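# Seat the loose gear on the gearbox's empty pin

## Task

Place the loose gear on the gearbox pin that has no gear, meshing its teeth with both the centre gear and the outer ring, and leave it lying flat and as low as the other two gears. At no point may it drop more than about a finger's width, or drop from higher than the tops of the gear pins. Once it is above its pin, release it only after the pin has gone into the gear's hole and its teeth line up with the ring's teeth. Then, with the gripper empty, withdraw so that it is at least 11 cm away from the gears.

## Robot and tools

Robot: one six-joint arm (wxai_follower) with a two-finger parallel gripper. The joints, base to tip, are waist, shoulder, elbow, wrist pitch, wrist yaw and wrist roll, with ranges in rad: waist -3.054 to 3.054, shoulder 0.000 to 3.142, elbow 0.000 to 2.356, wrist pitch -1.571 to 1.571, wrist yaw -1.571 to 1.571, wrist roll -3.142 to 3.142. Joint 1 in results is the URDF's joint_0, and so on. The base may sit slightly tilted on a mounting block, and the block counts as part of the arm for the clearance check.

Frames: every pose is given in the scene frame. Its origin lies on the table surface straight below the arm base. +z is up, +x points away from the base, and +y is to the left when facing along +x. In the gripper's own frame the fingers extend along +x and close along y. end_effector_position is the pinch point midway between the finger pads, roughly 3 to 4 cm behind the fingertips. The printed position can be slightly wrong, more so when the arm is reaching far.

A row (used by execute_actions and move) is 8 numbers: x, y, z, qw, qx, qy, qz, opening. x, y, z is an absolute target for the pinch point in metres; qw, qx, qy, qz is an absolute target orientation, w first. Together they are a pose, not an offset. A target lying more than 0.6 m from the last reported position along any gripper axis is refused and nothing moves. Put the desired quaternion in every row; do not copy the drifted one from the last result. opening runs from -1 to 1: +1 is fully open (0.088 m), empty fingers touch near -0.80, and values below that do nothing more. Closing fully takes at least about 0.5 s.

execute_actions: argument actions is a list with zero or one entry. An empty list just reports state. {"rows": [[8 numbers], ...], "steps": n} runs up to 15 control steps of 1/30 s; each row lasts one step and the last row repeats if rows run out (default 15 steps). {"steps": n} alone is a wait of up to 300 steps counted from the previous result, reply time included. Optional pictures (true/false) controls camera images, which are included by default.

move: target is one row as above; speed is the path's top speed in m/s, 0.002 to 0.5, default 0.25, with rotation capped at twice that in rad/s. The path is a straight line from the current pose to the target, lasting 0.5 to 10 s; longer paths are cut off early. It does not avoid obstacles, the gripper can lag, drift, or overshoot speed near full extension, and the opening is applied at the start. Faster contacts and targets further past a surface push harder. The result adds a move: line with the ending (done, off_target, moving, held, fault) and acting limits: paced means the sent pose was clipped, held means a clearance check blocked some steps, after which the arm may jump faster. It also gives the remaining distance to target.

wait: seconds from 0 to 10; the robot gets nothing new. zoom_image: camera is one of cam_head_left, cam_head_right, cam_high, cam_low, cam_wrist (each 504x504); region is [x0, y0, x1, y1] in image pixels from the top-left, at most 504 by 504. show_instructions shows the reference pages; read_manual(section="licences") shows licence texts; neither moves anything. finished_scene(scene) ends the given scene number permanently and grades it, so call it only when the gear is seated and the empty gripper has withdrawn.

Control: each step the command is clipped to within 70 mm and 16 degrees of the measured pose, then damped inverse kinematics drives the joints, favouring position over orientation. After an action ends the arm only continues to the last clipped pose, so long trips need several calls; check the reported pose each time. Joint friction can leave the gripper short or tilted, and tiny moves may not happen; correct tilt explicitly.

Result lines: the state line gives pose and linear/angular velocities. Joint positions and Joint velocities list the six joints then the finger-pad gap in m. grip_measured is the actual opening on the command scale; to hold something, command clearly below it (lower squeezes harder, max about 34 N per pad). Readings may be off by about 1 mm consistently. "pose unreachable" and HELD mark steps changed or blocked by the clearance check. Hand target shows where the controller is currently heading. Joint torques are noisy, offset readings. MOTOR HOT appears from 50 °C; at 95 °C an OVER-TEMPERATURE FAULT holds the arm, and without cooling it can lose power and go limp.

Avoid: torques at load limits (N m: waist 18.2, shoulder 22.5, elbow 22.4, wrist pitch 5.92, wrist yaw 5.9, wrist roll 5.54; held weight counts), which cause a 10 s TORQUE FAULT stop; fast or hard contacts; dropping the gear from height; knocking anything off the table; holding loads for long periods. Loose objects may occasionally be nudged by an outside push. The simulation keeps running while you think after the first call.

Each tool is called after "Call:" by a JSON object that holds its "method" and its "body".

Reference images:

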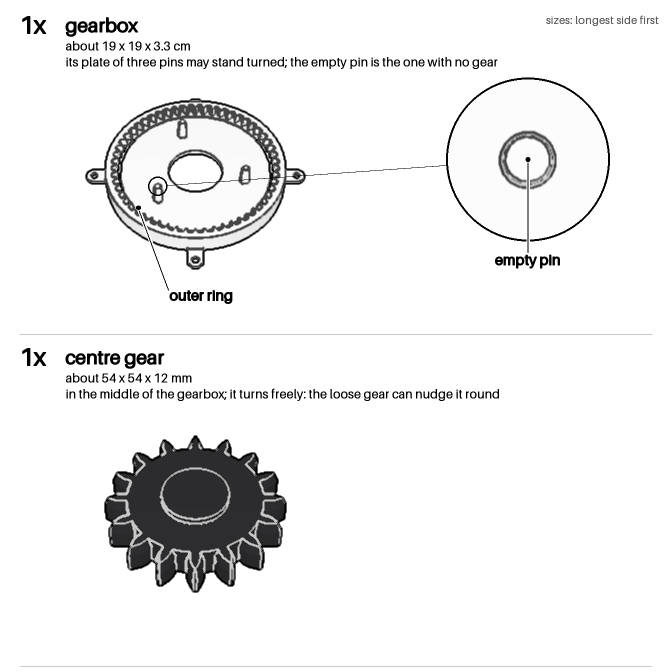

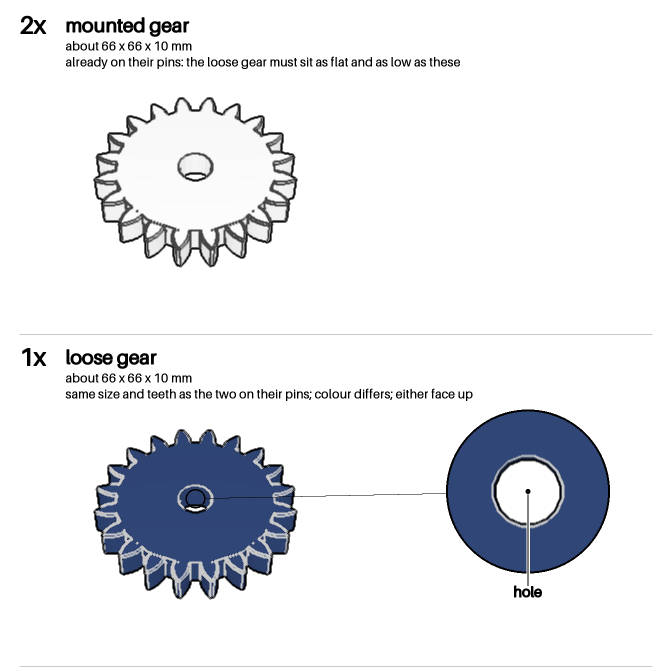

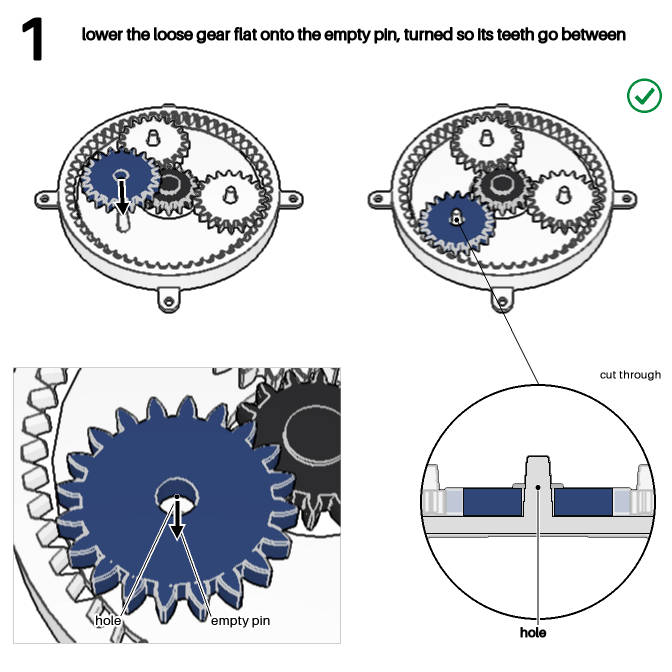

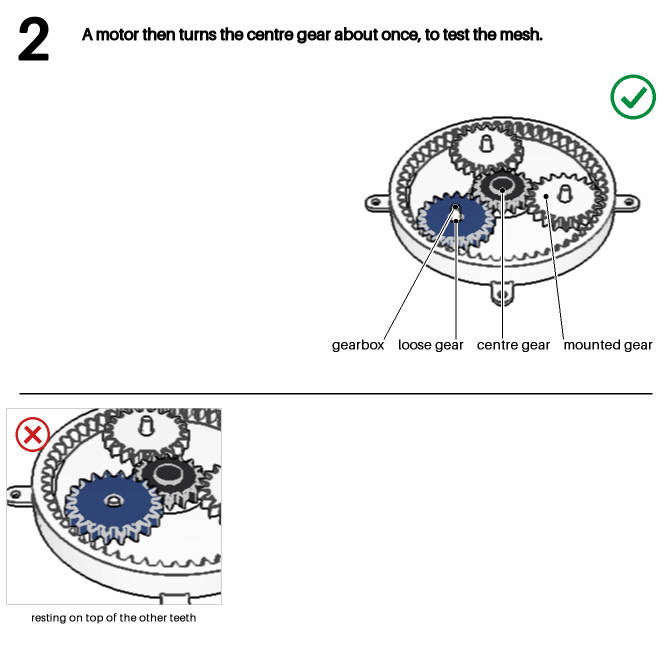

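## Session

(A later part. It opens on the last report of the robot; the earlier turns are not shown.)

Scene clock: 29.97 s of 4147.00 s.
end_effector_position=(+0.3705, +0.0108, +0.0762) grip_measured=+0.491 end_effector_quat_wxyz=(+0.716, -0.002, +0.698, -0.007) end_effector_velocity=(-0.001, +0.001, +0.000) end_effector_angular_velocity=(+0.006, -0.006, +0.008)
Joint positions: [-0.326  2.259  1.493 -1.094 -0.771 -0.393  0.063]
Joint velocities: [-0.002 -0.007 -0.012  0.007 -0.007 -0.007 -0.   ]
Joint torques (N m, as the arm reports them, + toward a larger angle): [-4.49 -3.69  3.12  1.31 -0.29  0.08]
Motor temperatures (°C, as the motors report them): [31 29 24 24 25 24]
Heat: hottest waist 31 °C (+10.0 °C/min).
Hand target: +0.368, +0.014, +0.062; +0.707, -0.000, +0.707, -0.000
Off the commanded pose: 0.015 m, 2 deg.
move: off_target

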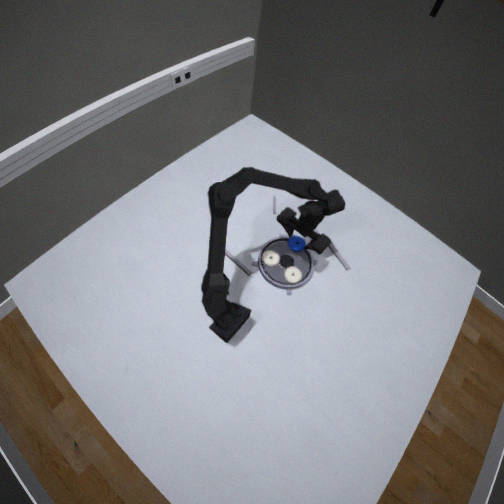

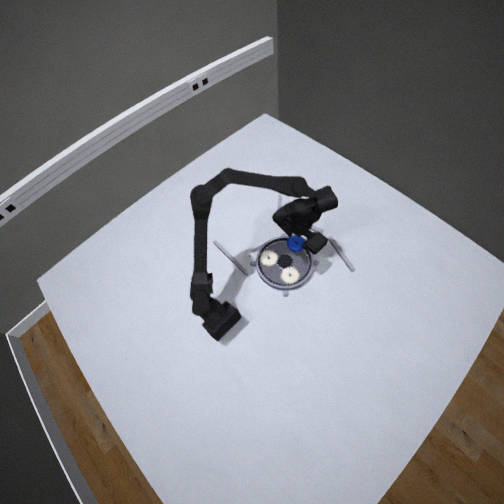

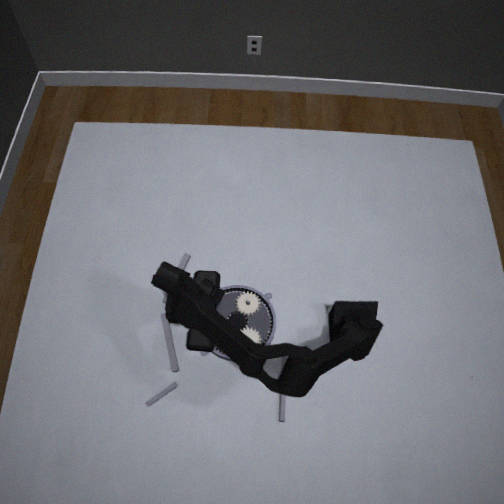

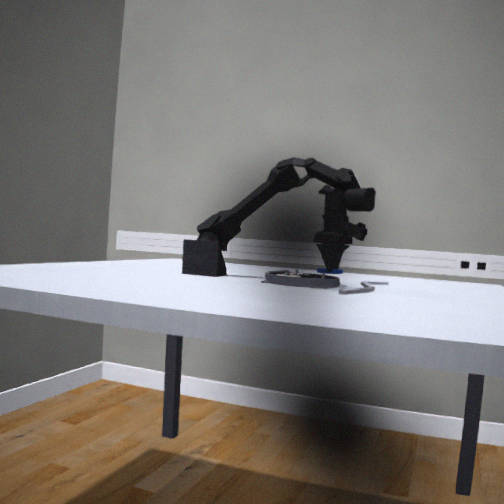

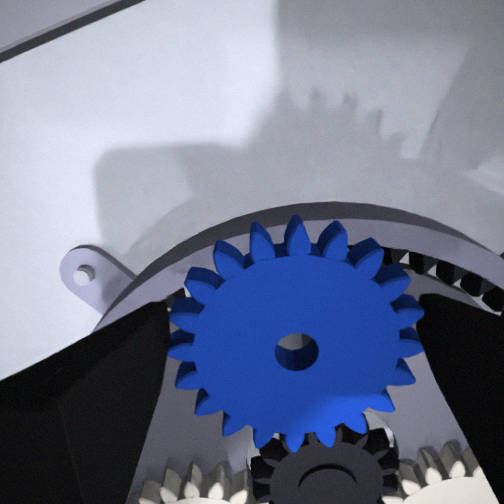

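Call:
{"method": "move", "body": {"target": [0.358,0.008,0.083,0.707,0,0.707,0,0.3], "speed": 0.03}}

Call:
{"method": "move", "body": {"target": [0.358,0.008,0.062,0.707,0,0.707,0,0.3], "speed": 0.02}}

Scene clock: 31.70 s of 4147.00 s.
end_effector_position=(+0.3603, +0.0095, +0.0813) grip_measured=+0.488 end_effector_quat_wxyz=(+0.707, -0.001, +0.707, +0.002) end_effector_velocity=(-0.003, +0.001, -0.000) end_effector_angular_velocity=(+0.010, +0.003, +0.027)
Joint positions: [-0.347  2.258  1.491 -1.151 -0.766 -0.459  0.063]
Joint velocities: [-0.002 -0.002 -0.007 -0.007 -0.007 -0.037 -0.   ]
Joint torques (N m, as the arm reports them, + toward a larger angle): [-7.44 -5.22  4.53  0.02  0.11 -0.09]
Motor temperatures (°C, as the motors report them): [31 29 24 24 25 24]
Heat: hottest waist 31 °C (+9.5 °C/min).
Hand target: +0.358, +0.008, +0.083; +0.707, +0.000, +0.707, +0.000
Off the commanded pose: 0.003 m, 0 deg.
move: done

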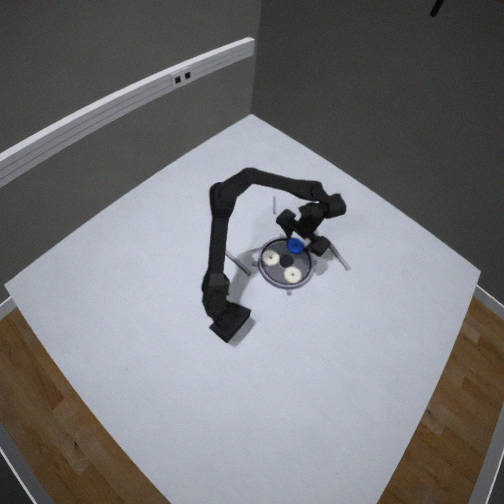

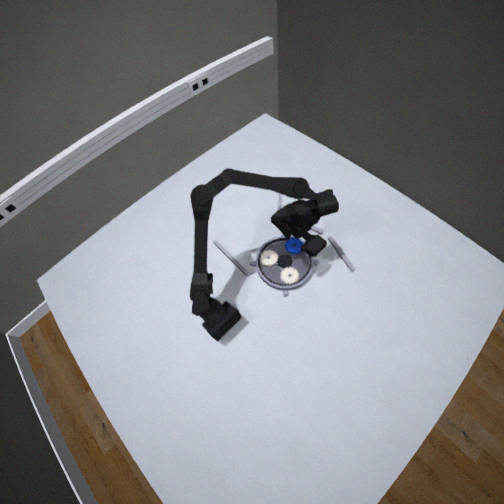

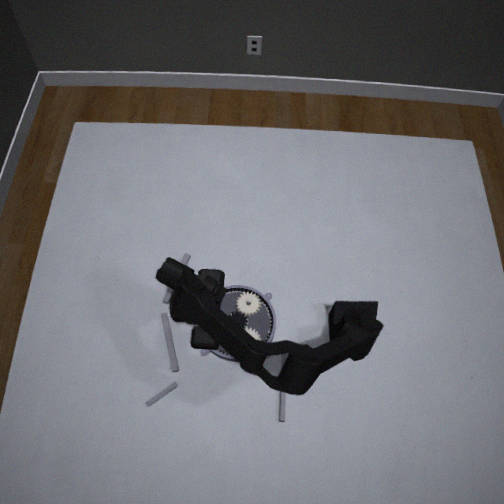

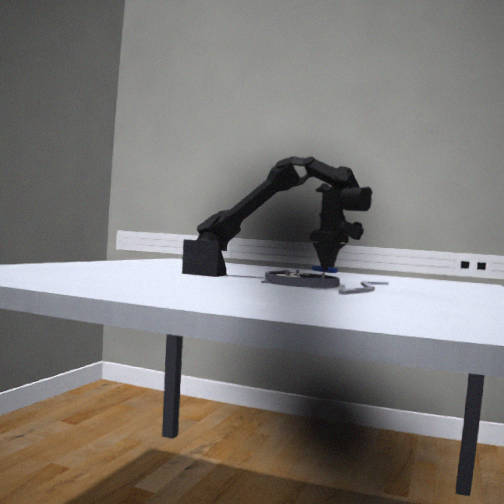

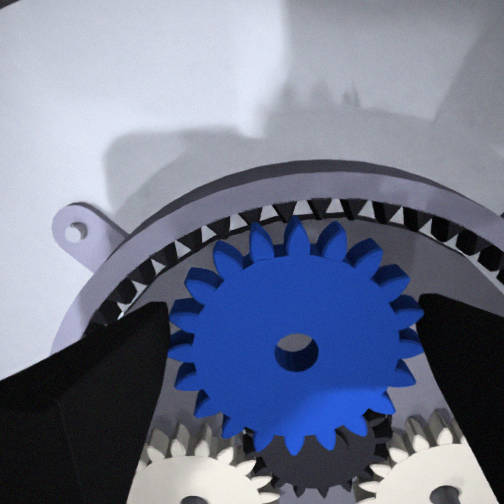

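Scene clock: 32.90 s of 4147.00 s.
end_effector_position=(+0.3599, +0.0050, +0.0755) grip_measured=+0.488 end_effector_quat_wxyz=(+0.716, -0.001, +0.698, -0.007) end_effector_velocity=(-0.000, -0.001, +0.001) end_effector_angular_velocity=(+0.006, -0.010, -0.010)
Joint positions: [-0.344  2.245  1.444 -1.079 -0.767 -0.417  0.063]
Joint velocities: [-0.007 -0.002 -0.007  0.007 -0.007  0.007  0.   ]
Joint torques (N m, as the arm reports them, + toward a larger angle): [-4.32 -3.51  3.48  1.39 -0.26  0.06]
Motor temperatures (°C, as the motors report them): [31 29 24 24 25 24]
Heat: hottest waist 31 °C (+9.1 °C/min).
Hand target: +0.358, +0.008, +0.062; +0.707, +0.000, +0.707, -0.000
Off the commanded pose: 0.014 m, 2 deg.
move: off_target

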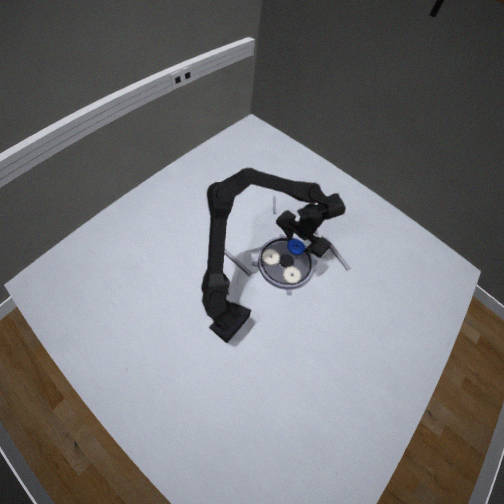

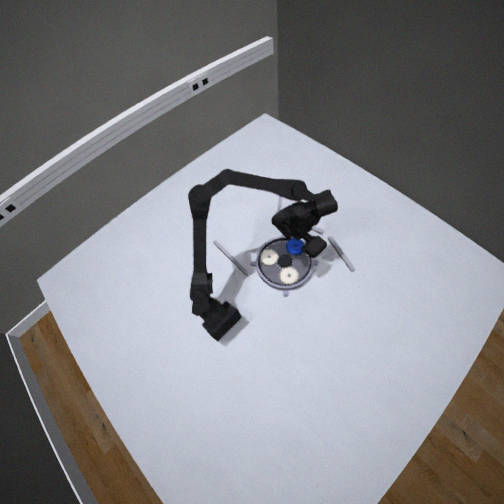

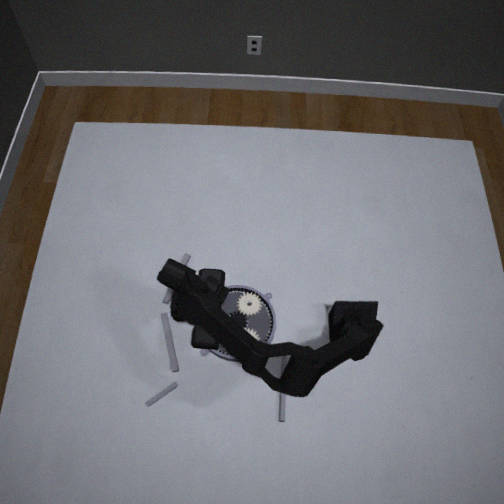

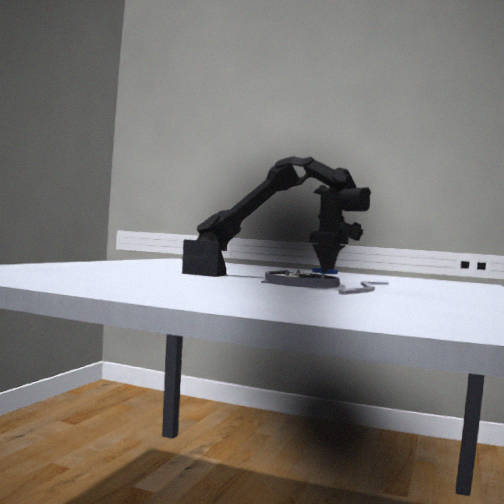

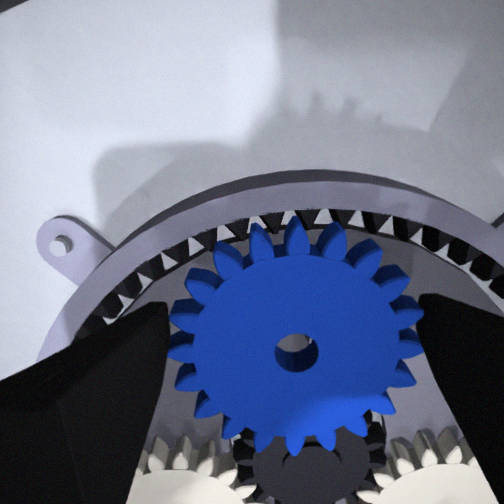

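Call:
{"method": "move", "body": {"target": [0.358,0.008,0.085,0.707,0,0.707,0,0.3], "speed": 0.03}}

Call:
{"method": "zoom_image", "body": {"camera": "cam_head_left", "region": [250,220,330,300]}}

Scene clock: 34.70 s of 4147.00 s.
end_effector_position=(+0.3567, +0.0108, +0.0830) grip_measured=+0.487 end_effector_quat_wxyz=(+0.706, +0.001, +0.708, +0.001) end_effector_velocity=(-0.004, +0.001, +0.001) end_effector_angular_velocity=(+0.018, +0.015, -0.008)
Joint positions: [-0.35   2.247  1.479 -1.159 -0.765 -0.463  0.063]
Joint velocities: [-0.007  0.007  0.007 -0.037 -0.007 -0.022 -0.   ]
Joint torques (N m, as the arm reports them, + toward a larger angle): [-7.37 -4.2   6.75  0.03  0.09 -0.1 ]
Motor temperatures (°C, as the motors report them): [31 29 24 25 25 24]
Heat: hottest waist 31 °C (+8.6 °C/min).
Hand target: +0.358, +0.008, +0.085; +0.707, -0.000, +0.707, +0.000
Off the commanded pose: 0.004 m, 0 deg.
move: done

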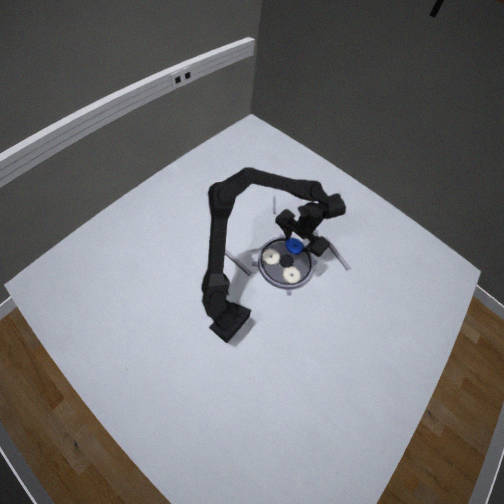

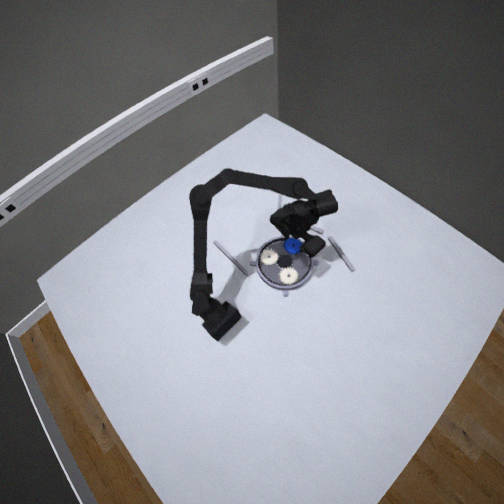

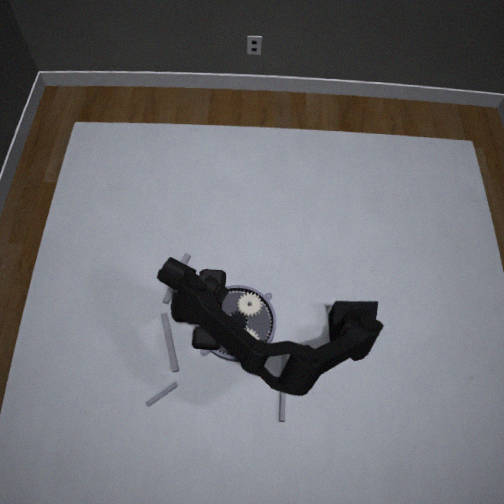

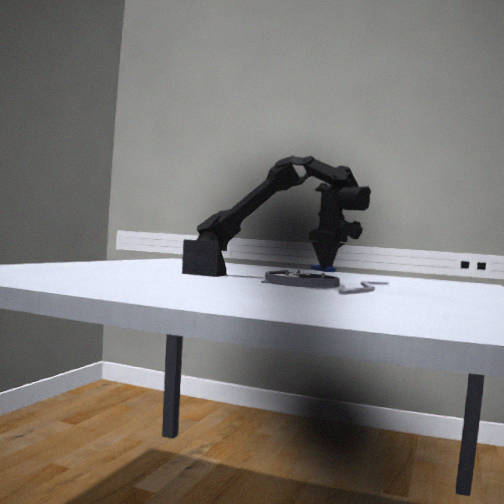

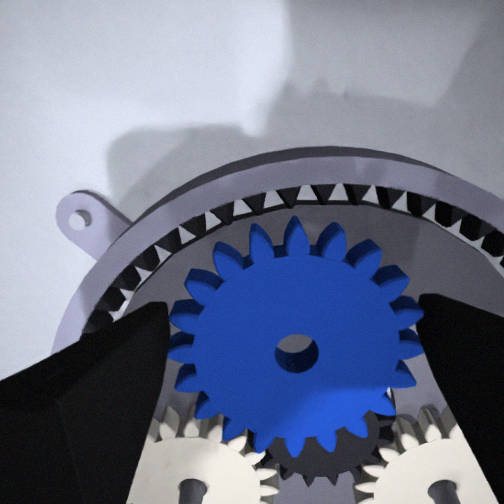

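Region (250, 220, 330, 300) of cam_head_left's 504x504 image, scaled by 6.300, with more detail than that image has.

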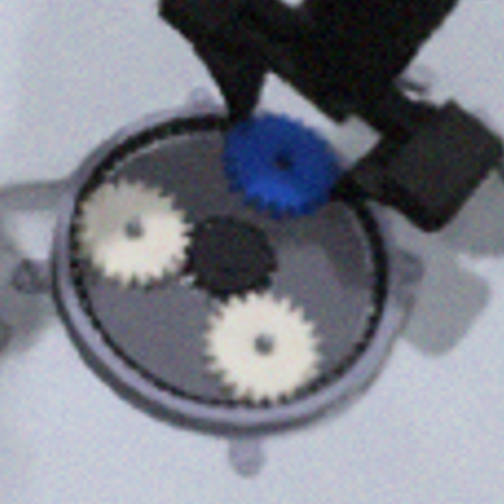

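Call:
{"method": "move", "body": {"target": [0.367,0.003,0.083,0.707,0,0.707,0,0.3], "speed": 0.03}}

Call:
{"method": "move", "body": {"target": [0.367,0.003,0.064,0.707,0,0.707,0,0.3], "speed": 0.02}}

Scene clock: 36.97 s of 4147.00 s.
end_effector_position=(+0.3651, +0.0051, +0.0818) grip_measured=+0.490 end_effector_quat_wxyz=(+0.706, +0.000, +0.708, +0.002) end_effector_velocity=(+0.005, +0.001, +0.001) end_effector_angular_velocity=(+0.001, -0.013, +0.021)
Joint positions: [-0.351  2.286  1.525 -1.166 -0.765 -0.465  0.063]
Joint velocities: [ 0.002  0.002  0.012  0.007 -0.007 -0.007 -0.   ]
Joint torques (N m, as the arm reports them, + toward a larger angle): [-7.31 -4.29  6.76  0.04  0.09  0.02]
Motor temperatures (°C, as the motors report them): [31 29 24 25 25 24]
Heat: hottest waist 31 °C (+8.1 °C/min).
Hand target: +0.367, +0.003, +0.083; +0.707, +0.000, +0.707, -0.000
Off the commanded pose: 0.003 m, 0 deg.
move: done

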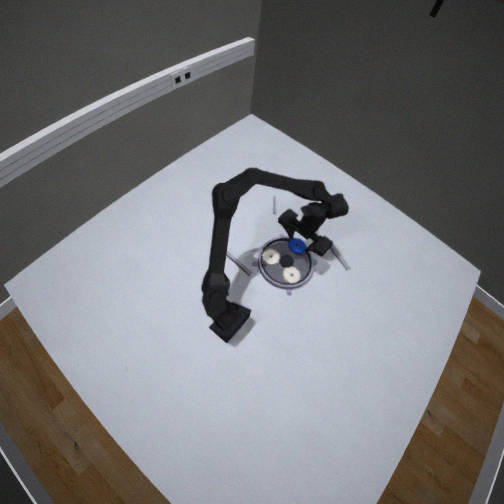

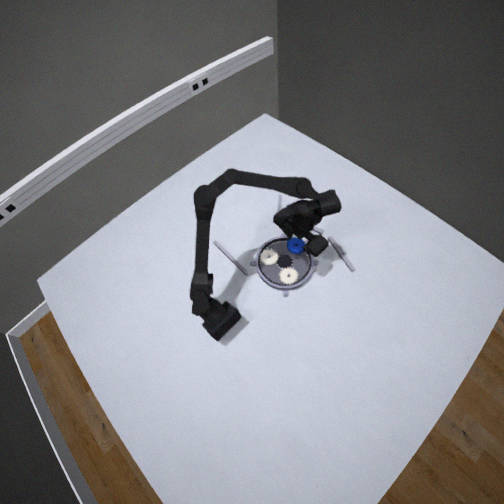

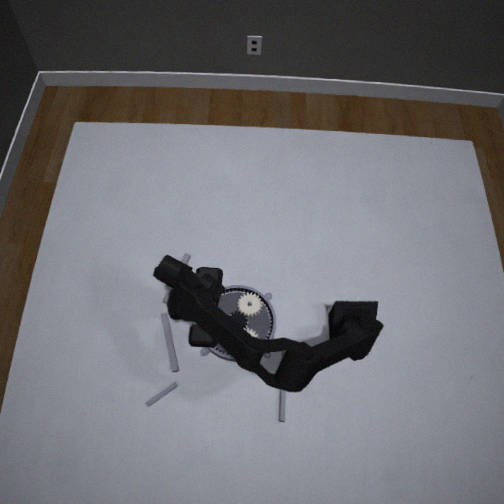

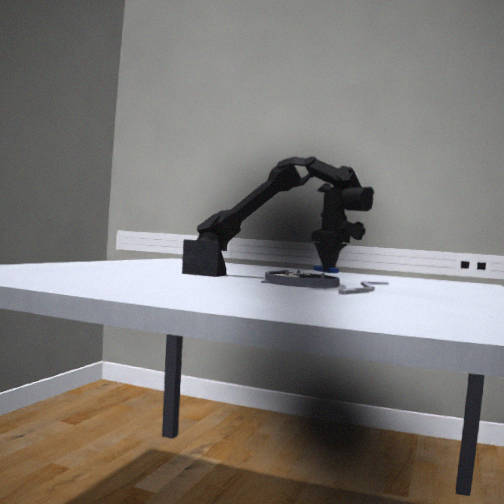

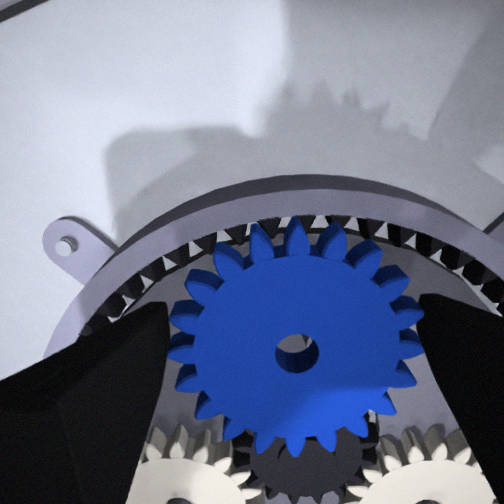

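Scene clock: 38.10 s of 4147.00 s.
end_effector_position=(+0.3686, +0.0005, +0.0756) grip_measured=+0.490 end_effector_quat_wxyz=(+0.714, -0.001, +0.700, -0.005) end_effector_velocity=(-0.005, +0.002, -0.000) end_effector_angular_velocity=(+0.015, +0.013, -0.027)
Joint positions: [-0.344  2.286  1.5   -1.101 -0.766 -0.424  0.063]
Joint velocities: [-0.002 -0.002 -0.007 -0.022 -0.007  0.007 -0.   ]
Joint torques (N m, as the arm reports them, + toward a larger angle): [-4.91 -4.06  3.54  1.29 -0.22  0.07]
Motor temperatures (°C, as the motors report them): [32 29 24 25 25 24]
Heat: hottest waist 32 °C (+9.4 °C/min).
Hand target: +0.367, +0.003, +0.064; +0.707, -0.000, +0.707, -0.000
Off the commanded pose: 0.012 m, 1 deg.
move: off_target

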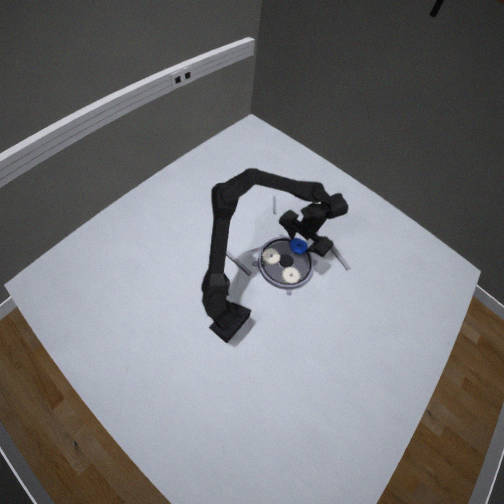

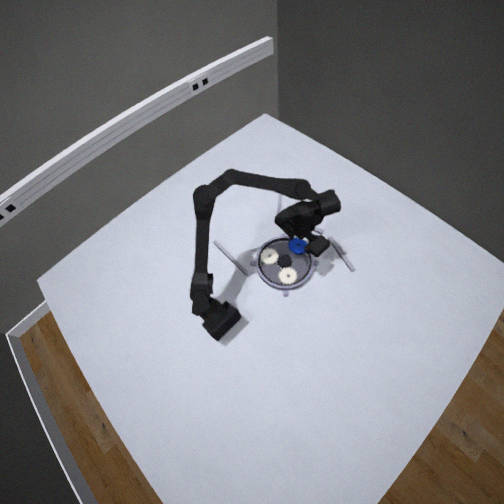

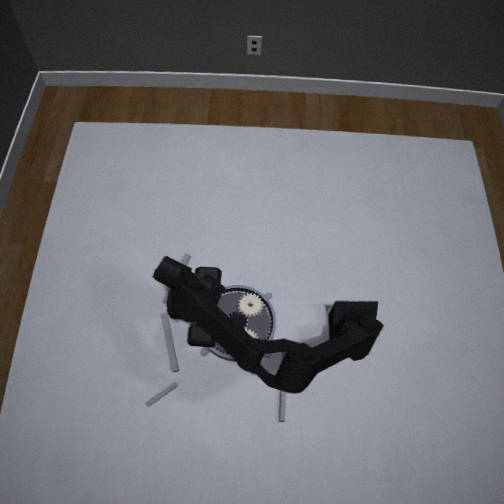

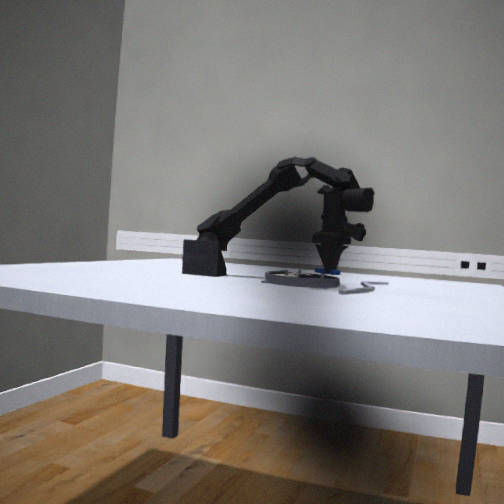

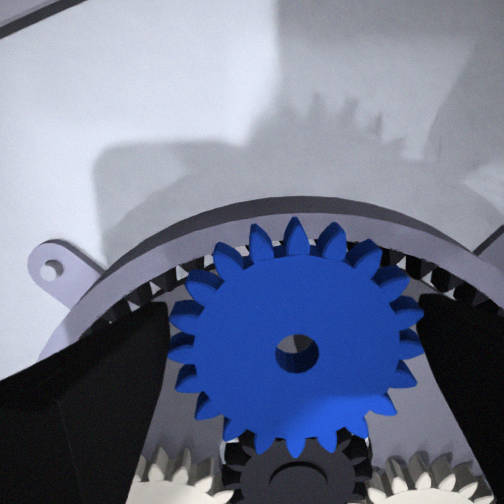

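Call:
{"method": "move", "body": {"target": [0.363,-0.001,0.066,0.707,0,0.707,0,0.3], "speed": 0.01}}

Scene clock: 40.83 s of 4147.00 s.
end_effector_position=(+0.3697, -0.0004, +0.0751) grip_measured=+0.464 end_effector_quat_wxyz=(+0.717, -0.006, +0.697, +0.001) end_effector_velocity=(-0.005, +0.003, -0.001) end_effector_angular_velocity=(+0.014, +0.016, +0.005)
Joint positions: [-0.345  2.285  1.495 -1.087 -0.771 -0.434  0.062]
Joint velocities: [ 0.002 -0.002 -0.007 -0.022 -0.007 -0.022  0.   ]
Joint torques (N m, as the arm reports them, + toward a larger angle): [-5.94 -4.15  2.59  0.27  0.05 -0.09]
Motor temperatures (°C, as the motors report them): [32 29 24 25 25 24]
Heat: hottest waist 32 °C (+8.8 °C/min).
Hand target: +0.363, -0.001, +0.066; +0.707, +0.000, +0.707, +0.000
Off the commanded pose: 0.011 m, 2 deg.
move: off_target

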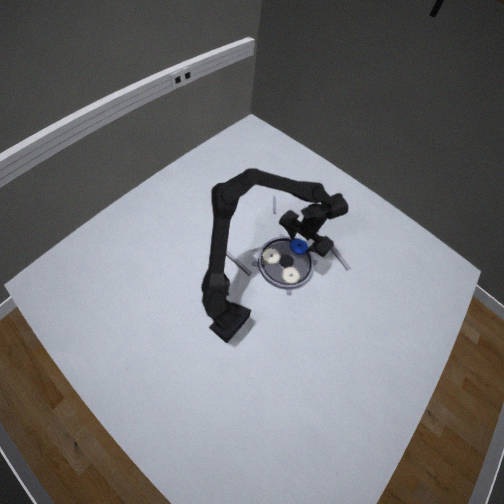

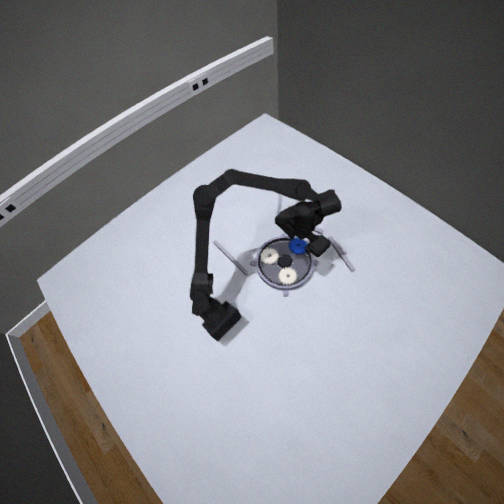

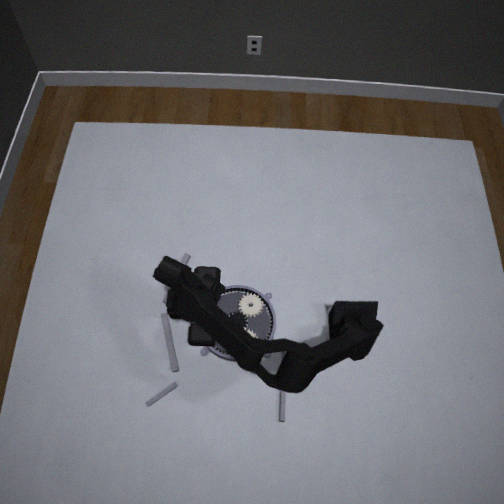

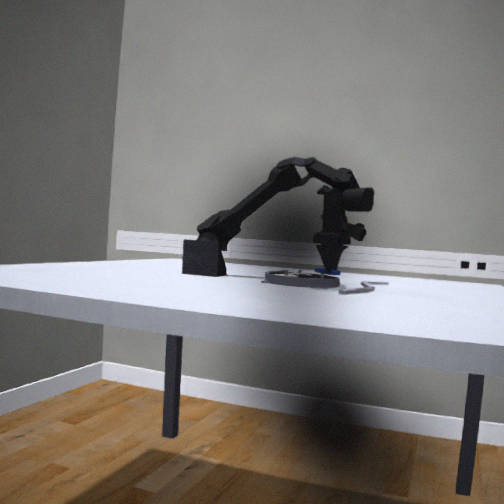

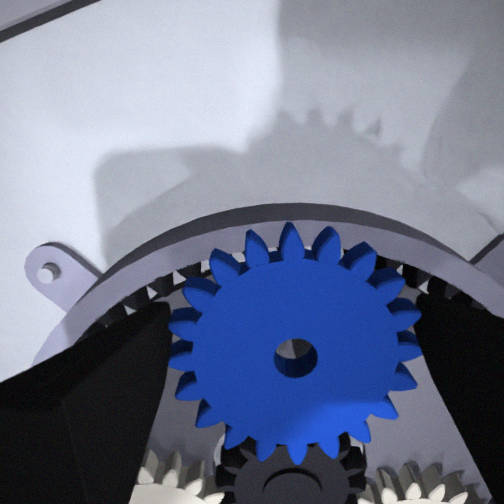

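Call:
{"method": "move", "body": {"target": [0.360,0.001,0.083,0.707,0,0.707,0,0.3], "speed": 0.03}}

Call:
{"method": "move", "body": {"target": [0.360,0.001,0.064,0.707,0,0.707,0,0.3], "speed": 0.02}}

Scene clock: 42.80 s of 4147.00 s.
end_effector_position=(+0.3584, +0.0010, +0.0780) grip_measured=+0.464 end_effector_quat_wxyz=(+0.703, +0.005, +0.711, -0.000) end_effector_velocity=(-0.004, +0.001, +0.002) end_effector_angular_velocity=(+0.014, +0.005, +0.002)
Joint positions: [-0.356  2.285  1.494 -1.154 -0.763 -0.472  0.062]
Joint velocities: [-0.007 -0.002 -0.002 -0.022 -0.007 -0.022 -0.   ]
Joint torques (N m, as the arm reports them, + toward a larger angle): [-7.48 -5.66  6.3   0.02  0.09 -0.11]
Motor temperatures (°C, as the motors report them): [32 29 24 25 25 24]
Heat: hottest waist 32 °C (+8.4 °C/min).
Hand target: +0.360, +0.001, +0.083; +0.707, -0.000, +0.707, +0.000
Off the commanded pose: 0.005 m, 1 deg.
move: done

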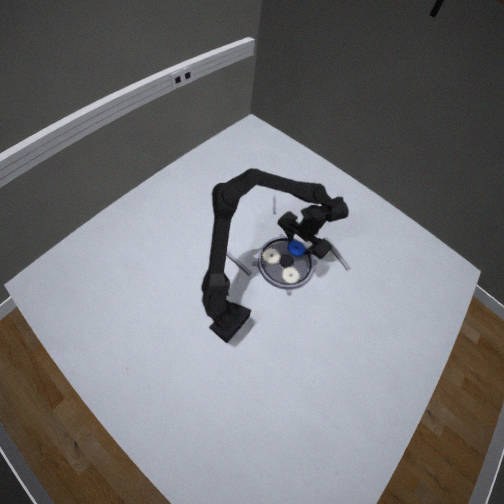

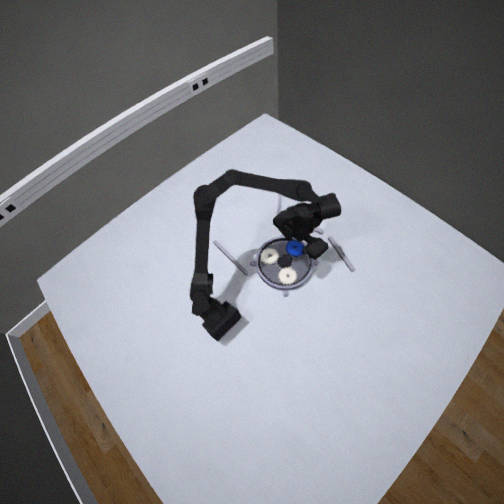

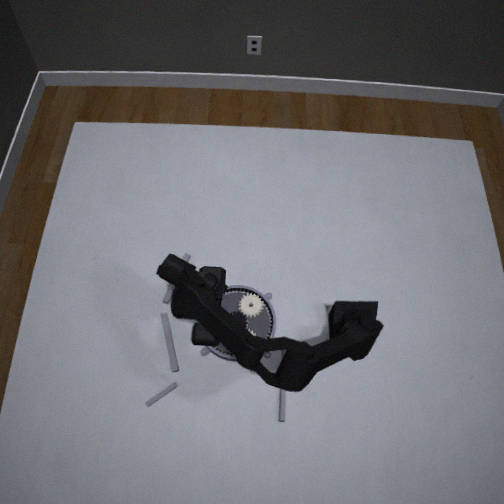

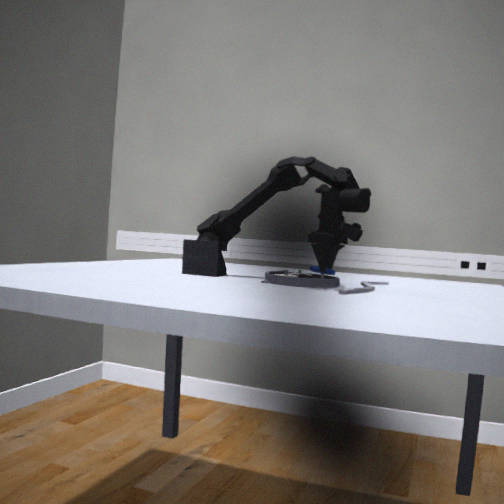

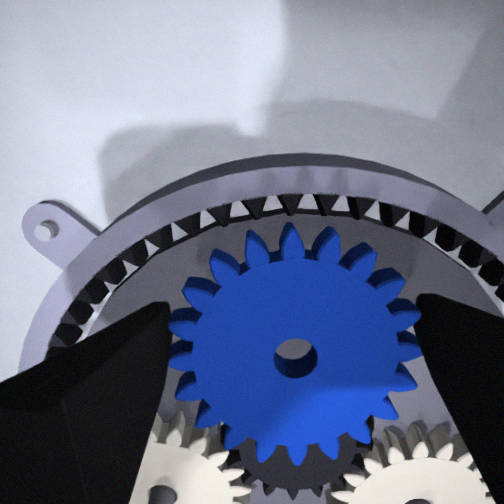

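Scene clock: 43.73 s of 4147.00 s.
end_effector_position=(+0.3624, -0.0020, +0.0754) grip_measured=+0.464 end_effector_quat_wxyz=(+0.715, -0.002, +0.699, -0.005) end_effector_velocity=(-0.003, +0.001, -0.000) end_effector_angular_velocity=(+0.011, +0.003, -0.032)
Joint positions: [-0.353  2.273  1.467 -1.087 -0.764 -0.436  0.062]
Joint velocities: [-0.002 -0.002 -0.007 -0.007 -0.007  0.022 -0.   ]
Joint torques (N m, as the arm reports them, + toward a larger angle): [-4.77 -4.09  3.42  1.08 -0.2   0.09]
Motor temperatures (°C, as the motors report them): [32 29 24 25 25 24]
Heat: hottest waist 32 °C (+8.2 °C/min).
Hand target: +0.360, +0.001, +0.064; +0.707, +0.000, +0.707, -0.000
Off the commanded pose: 0.012 m, 1 deg.
move: off_target

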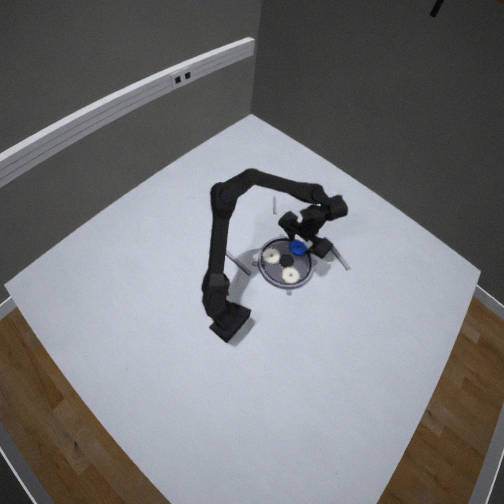

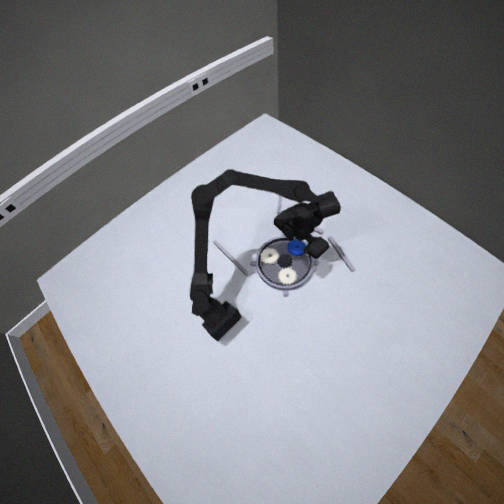

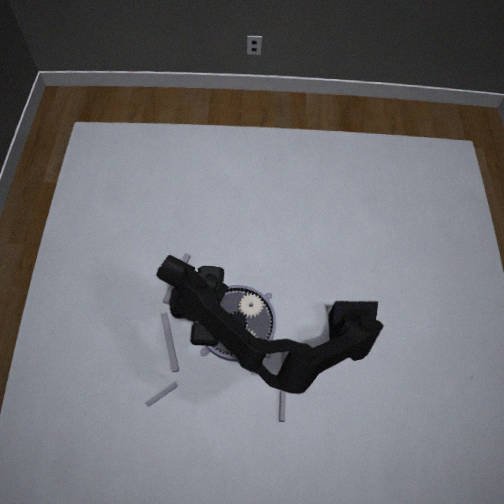

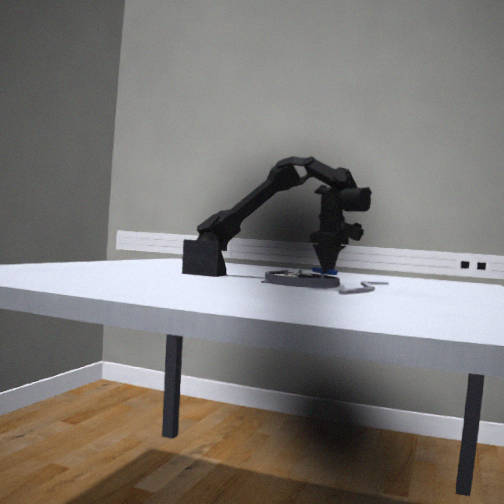

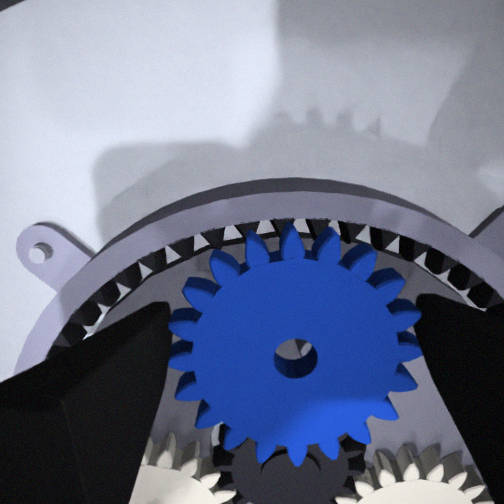

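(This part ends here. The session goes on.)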